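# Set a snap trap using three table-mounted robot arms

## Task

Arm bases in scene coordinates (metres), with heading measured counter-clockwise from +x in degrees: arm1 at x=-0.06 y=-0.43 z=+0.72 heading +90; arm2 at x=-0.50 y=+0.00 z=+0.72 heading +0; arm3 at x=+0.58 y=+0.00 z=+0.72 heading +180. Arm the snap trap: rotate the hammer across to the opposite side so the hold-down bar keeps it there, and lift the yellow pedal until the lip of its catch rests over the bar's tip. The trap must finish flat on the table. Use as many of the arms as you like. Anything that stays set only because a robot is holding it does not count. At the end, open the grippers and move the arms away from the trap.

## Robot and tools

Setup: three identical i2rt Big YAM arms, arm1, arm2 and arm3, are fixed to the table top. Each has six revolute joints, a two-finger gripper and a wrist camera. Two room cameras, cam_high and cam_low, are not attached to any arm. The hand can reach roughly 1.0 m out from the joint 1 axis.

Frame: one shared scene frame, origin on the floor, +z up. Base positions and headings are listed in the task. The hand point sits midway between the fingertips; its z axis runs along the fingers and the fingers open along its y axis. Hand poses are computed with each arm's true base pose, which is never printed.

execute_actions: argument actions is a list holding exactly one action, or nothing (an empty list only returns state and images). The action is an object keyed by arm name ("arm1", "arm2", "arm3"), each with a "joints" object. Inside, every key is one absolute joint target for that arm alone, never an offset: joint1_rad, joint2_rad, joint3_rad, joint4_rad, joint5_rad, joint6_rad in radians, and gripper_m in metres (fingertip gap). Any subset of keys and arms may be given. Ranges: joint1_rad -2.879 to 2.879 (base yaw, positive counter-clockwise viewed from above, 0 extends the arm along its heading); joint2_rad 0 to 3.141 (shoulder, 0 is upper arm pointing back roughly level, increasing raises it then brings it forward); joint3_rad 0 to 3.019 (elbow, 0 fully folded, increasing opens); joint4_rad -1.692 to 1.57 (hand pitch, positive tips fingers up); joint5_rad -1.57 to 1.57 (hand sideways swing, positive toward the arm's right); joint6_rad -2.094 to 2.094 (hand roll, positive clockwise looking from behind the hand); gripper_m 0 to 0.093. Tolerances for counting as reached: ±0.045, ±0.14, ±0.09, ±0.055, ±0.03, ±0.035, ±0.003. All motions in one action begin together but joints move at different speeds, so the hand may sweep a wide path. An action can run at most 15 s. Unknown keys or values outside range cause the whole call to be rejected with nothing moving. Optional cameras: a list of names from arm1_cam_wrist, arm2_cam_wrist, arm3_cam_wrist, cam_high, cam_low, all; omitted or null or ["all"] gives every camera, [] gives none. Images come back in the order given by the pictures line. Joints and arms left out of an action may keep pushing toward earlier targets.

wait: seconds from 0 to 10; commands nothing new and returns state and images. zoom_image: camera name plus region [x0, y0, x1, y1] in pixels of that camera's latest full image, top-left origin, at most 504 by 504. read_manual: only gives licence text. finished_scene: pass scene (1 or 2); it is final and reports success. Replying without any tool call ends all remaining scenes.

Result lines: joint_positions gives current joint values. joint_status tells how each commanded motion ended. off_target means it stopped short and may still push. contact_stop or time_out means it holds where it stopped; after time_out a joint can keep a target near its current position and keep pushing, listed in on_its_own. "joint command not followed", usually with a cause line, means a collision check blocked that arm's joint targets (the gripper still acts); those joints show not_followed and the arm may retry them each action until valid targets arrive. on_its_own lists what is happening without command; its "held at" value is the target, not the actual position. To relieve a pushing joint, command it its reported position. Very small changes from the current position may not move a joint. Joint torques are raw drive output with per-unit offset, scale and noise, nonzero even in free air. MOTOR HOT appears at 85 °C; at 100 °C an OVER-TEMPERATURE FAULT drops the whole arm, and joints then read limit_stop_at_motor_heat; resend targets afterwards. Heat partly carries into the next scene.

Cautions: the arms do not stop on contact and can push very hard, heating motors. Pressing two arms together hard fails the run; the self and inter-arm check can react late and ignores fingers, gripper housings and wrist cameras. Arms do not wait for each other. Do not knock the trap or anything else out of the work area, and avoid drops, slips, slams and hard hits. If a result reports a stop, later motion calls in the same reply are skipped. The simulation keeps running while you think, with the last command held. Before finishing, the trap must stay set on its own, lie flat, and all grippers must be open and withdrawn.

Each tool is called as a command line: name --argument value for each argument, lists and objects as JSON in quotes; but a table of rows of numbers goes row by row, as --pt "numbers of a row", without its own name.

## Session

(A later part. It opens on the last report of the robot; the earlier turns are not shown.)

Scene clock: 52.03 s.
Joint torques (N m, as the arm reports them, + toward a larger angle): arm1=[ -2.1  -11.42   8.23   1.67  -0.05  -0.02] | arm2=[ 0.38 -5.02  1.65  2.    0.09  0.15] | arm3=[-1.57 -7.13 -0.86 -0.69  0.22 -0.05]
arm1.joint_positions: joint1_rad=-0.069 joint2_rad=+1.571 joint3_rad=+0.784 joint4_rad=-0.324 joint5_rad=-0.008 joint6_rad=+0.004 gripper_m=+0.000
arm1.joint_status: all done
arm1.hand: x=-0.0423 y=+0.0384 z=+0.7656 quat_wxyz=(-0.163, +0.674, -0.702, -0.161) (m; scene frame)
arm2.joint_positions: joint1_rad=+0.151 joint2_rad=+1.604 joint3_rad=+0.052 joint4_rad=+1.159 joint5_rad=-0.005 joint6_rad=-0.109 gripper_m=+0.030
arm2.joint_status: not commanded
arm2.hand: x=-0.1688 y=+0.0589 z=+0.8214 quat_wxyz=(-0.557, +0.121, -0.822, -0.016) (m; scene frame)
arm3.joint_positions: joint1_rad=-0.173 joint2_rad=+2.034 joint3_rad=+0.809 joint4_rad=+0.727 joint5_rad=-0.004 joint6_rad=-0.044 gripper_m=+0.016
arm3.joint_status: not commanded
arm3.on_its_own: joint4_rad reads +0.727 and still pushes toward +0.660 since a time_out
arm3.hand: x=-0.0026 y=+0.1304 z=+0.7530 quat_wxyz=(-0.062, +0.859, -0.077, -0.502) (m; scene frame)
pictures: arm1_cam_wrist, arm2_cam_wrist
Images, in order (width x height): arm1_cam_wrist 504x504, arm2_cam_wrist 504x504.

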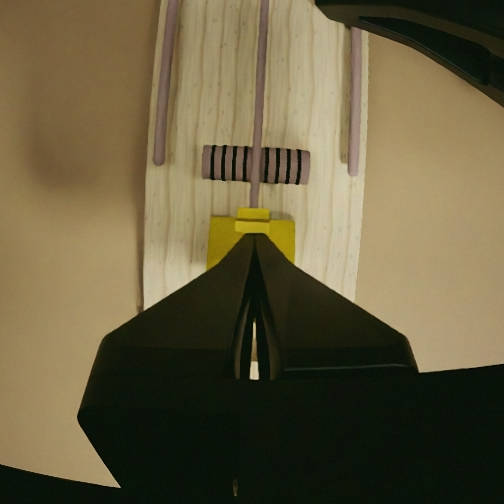

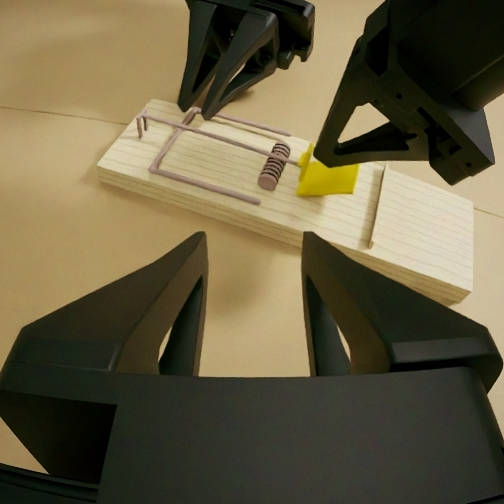

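A little more, then ease arm3.

execute_actions --actions '[{"arm1":{"joints":{"joint4_rad":-0.29}}}]' --cameras '["arm1_cam_wrist"]'

execute_actions --actions '[{"arm3":{"joints":{"joint2_rad":2.06,"joint3_rad":0.79,"joint4_rad":0.71}}}]' --cameras '["arm2_cam_wrist","arm1_cam_wrist"]'

Scene clock: 52.53 s.
Joint torques (N m, as the arm reports them, + toward a larger angle): arm1=[ -2.16 -10.72   8.09   2.43  -0.12  -0.01] | arm2=[ 0.29 -4.82  1.65  2.    0.1   0.15] | arm3=[-1.62 -7.09 -0.86 -0.67  0.22 -0.05]
arm1.joint_positions: joint1_rad=-0.069 joint2_rad=+1.571 joint3_rad=+0.784 joint4_rad=-0.315 joint5_rad=-0.008 joint6_rad=+0.004 gripper_m=+0.000
arm1.joint_status: all done
arm1.hand: x=-0.0423 y=+0.0404 z=+0.7666 quat_wxyz=(-0.167, +0.673, -0.701, -0.164) (m; scene frame)
arm2.joint_positions: joint1_rad=+0.151 joint2_rad=+1.604 joint3_rad=+0.052 joint4_rad=+1.159 joint5_rad=-0.005 joint6_rad=-0.109 gripper_m=+0.030
arm2.joint_status: not commanded
arm2.hand: x=-0.1688 y=+0.0589 z=+0.8214 quat_wxyz=(-0.557, +0.121, -0.822, -0.016) (m; scene frame)
arm3.joint_positions: joint1_rad=-0.173 joint2_rad=+2.034 joint3_rad=+0.809 joint4_rad=+0.727 joint5_rad=-0.004 joint6_rad=-0.044 gripper_m=+0.016
arm3.joint_status: not commanded
arm3.on_its_own: joint4_rad reads +0.727 and still pushes toward +0.660 since a time_out
arm3.hand: x=-0.0026 y=+0.1304 z=+0.7530 quat_wxyz=(-0.062, +0.859, -0.077, -0.502) (m; scene frame)
pictures: arm1_cam_wrist
Images, in order (width x height): arm1_cam_wrist 504x504.

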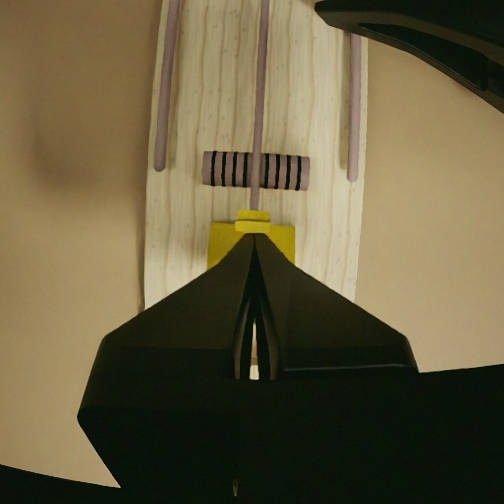

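Scene clock: 53.20 s.
Joint torques (N m, as the arm reports them, + toward a larger angle): arm1=[ -1.86 -11.92   7.97   2.05  -0.11  -0.05] | arm2=[ 0.53 -5.21  1.74  1.91  0.11  0.15] | arm3=[ -1.49 -13.35   2.63   0.6    0.19  -0.05]
arm1.joint_positions: joint1_rad=-0.069 joint2_rad=+1.572 joint3_rad=+0.784 joint4_rad=-0.311 joint5_rad=-0.008 joint6_rad=+0.004 gripper_m=+0.000
arm1.joint_status: not commanded
arm1.hand: x=-0.0422 y=+0.0411 z=+0.7668 quat_wxyz=(-0.168, +0.673, -0.701, -0.165) (m; scene frame)
arm2.joint_positions: joint1_rad=+0.151 joint2_rad=+1.604 joint3_rad=+0.052 joint4_rad=+1.159 joint5_rad=-0.005 joint6_rad=-0.109 gripper_m=+0.030
arm2.joint_status: not commanded
arm2.hand: x=-0.1688 y=+0.0589 z=+0.8214 quat_wxyz=(-0.557, +0.121, -0.822, -0.016) (m; scene frame)
arm3.joint_positions: joint1_rad=-0.173 joint2_rad=+2.024 joint3_rad=+0.809 joint4_rad=+0.747 joint5_rad=-0.003 joint6_rad=-0.044 gripper_m=+0.016
arm3.joint_status: all done
arm3.hand: x=-0.0064 y=+0.1316 z=+0.7626 quat_wxyz=(-0.064, +0.852, -0.077, -0.514) (m; scene frame)
pictures: arm1_cam_wrist, arm2_cam_wrist
Images, in order (width x height): arm1_cam_wrist 504x504, arm2_cam_wrist 504x504.

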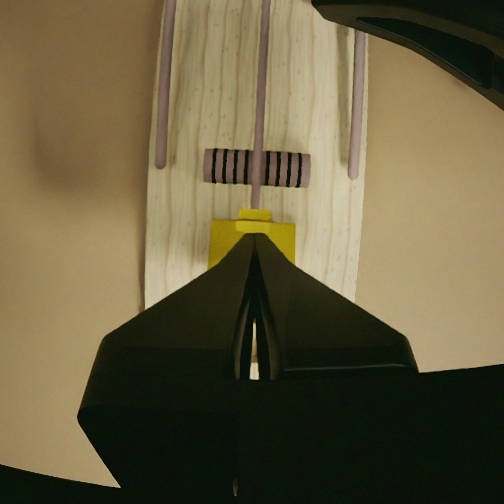

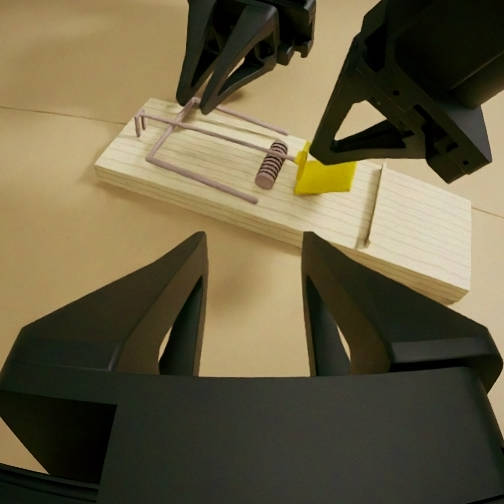

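execute_actions --actions '[{"arm3":{"joints":{"joint2_rad":1.98,"joint3_rad":0.79,"joint4_rad":0.76}}}]' --cameras '["arm2_cam_wrist"]'

execute_actions --actions '[{"arm1":{"joints":{"joint2_rad":1.35,"joint4_rad":-0.4}},"arm3":{"joints":{"joint2_rad":1.75,"joint3_rad":0.5}}}]' --cameras '["arm2_cam_wrist","cam_low"]'

Scene clock: 54.10 s.
Joint torques (N m, as the arm reports them, + toward a larger angle): arm1=[ -1.28 -11.65   8.2    1.81  -0.03   0.03] | arm2=[ 0.41 -4.91  1.73  2.01  0.11  0.16] | arm3=[ -1.62 -16.11   3.78   2.69   0.16  -0.04]
arm1.joint_positions: joint1_rad=-0.069 joint2_rad=+1.572 joint3_rad=+0.784 joint4_rad=-0.311 joint5_rad=-0.008 joint6_rad=+0.004 gripper_m=+0.000
arm1.joint_status: not commanded
arm1.hand: x=-0.0422 y=+0.0411 z=+0.7668 quat_wxyz=(-0.168, +0.673, -0.701, -0.165) (m; scene frame)
arm2.joint_positions: joint1_rad=+0.151 joint2_rad=+1.604 joint3_rad=+0.052 joint4_rad=+1.159 joint5_rad=-0.005 joint6_rad=-0.109 gripper_m=+0.030
arm2.joint_status: not commanded
arm2.hand: x=-0.1688 y=+0.0589 z=+0.8214 quat_wxyz=(-0.557, +0.121, -0.822, -0.016) (m; scene frame)
arm3.joint_positions: joint1_rad=-0.173 joint2_rad=+1.988 joint3_rad=+0.797 joint4_rad=+0.747 joint5_rad=-0.003 joint6_rad=-0.044 gripper_m=+0.016
arm3.joint_status: all done
arm3.hand: x=-0.0061 y=+0.1317 z=+0.7791 quat_wxyz=(-0.065, +0.846, -0.077, -0.524) (m; scene frame)
pictures: arm2_cam_wrist
Images, in order (width x height): arm2_cam_wrist 504x504.

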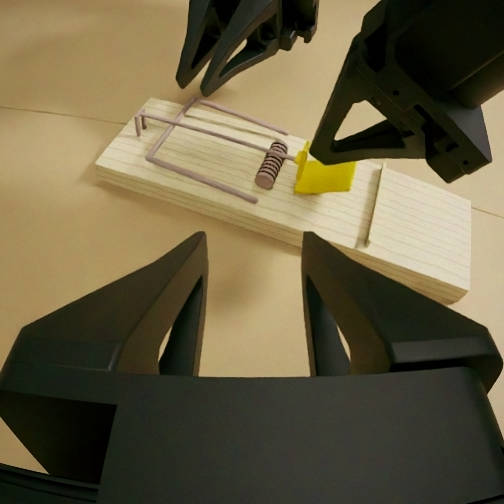

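Scene clock: 55.20 s.
Joint torques (N m, as the arm reports them, + toward a larger angle): arm1=[-1.32 -8.8   9.34  0.86 -0.05 -0.03] | arm2=[ 0.41 -5.13  1.73  1.98  0.11  0.14] | arm3=[ -1.68 -11.15   3.58   2.55   0.16  -0.05]
arm1.joint_positions: joint1_rad=-0.069 joint2_rad=+1.337 joint3_rad=+0.784 joint4_rad=-0.386 joint5_rad=-0.008 joint6_rad=+0.004 gripper_m=+0.000
arm1.joint_status: all done
arm1.hand: x=-0.0427 y=+0.0399 z=+0.8631 quat_wxyz=(-0.223, +0.658, -0.685, -0.218) (m; scene frame)
arm2.joint_positions: joint1_rad=+0.151 joint2_rad=+1.604 joint3_rad=+0.052 joint4_rad=+1.159 joint5_rad=-0.005 joint6_rad=-0.109 gripper_m=+0.030
arm2.joint_status: not commanded
arm2.hand: x=-0.1688 y=+0.0589 z=+0.8214 quat_wxyz=(-0.557, +0.121, -0.822, -0.016) (m; scene frame)
arm3.joint_positions: joint1_rad=-0.173 joint2_rad=+1.741 joint3_rad=+0.505 joint4_rad=+0.747 joint5_rad=-0.003 joint6_rad=-0.044 gripper_m=+0.016
arm3.joint_status: all done
arm3.hand: x=+0.0963 y=+0.1089 z=+0.8078 quat_wxyz=(-0.063, +0.857, -0.078, -0.505) (m; scene frame)
pictures: arm2_cam_wrist, cam_low
Images, in order (width x height): arm2_cam_wrist 504x504, cam_low 504x504.

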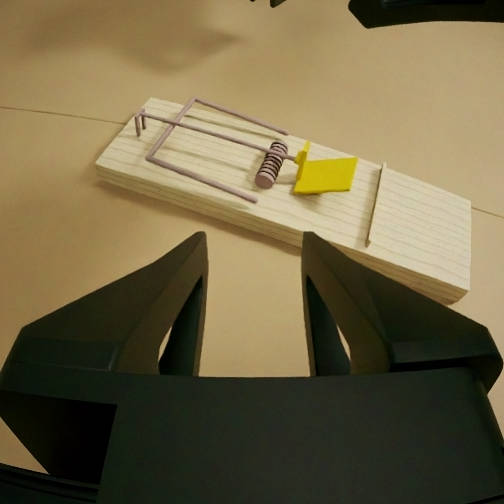

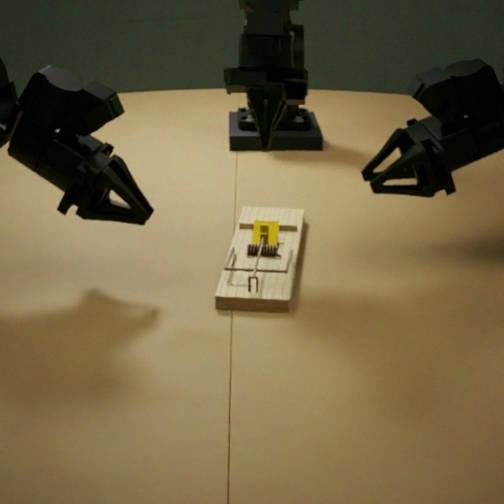

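finished_scene --scene 2

The scene is finished: the task was done.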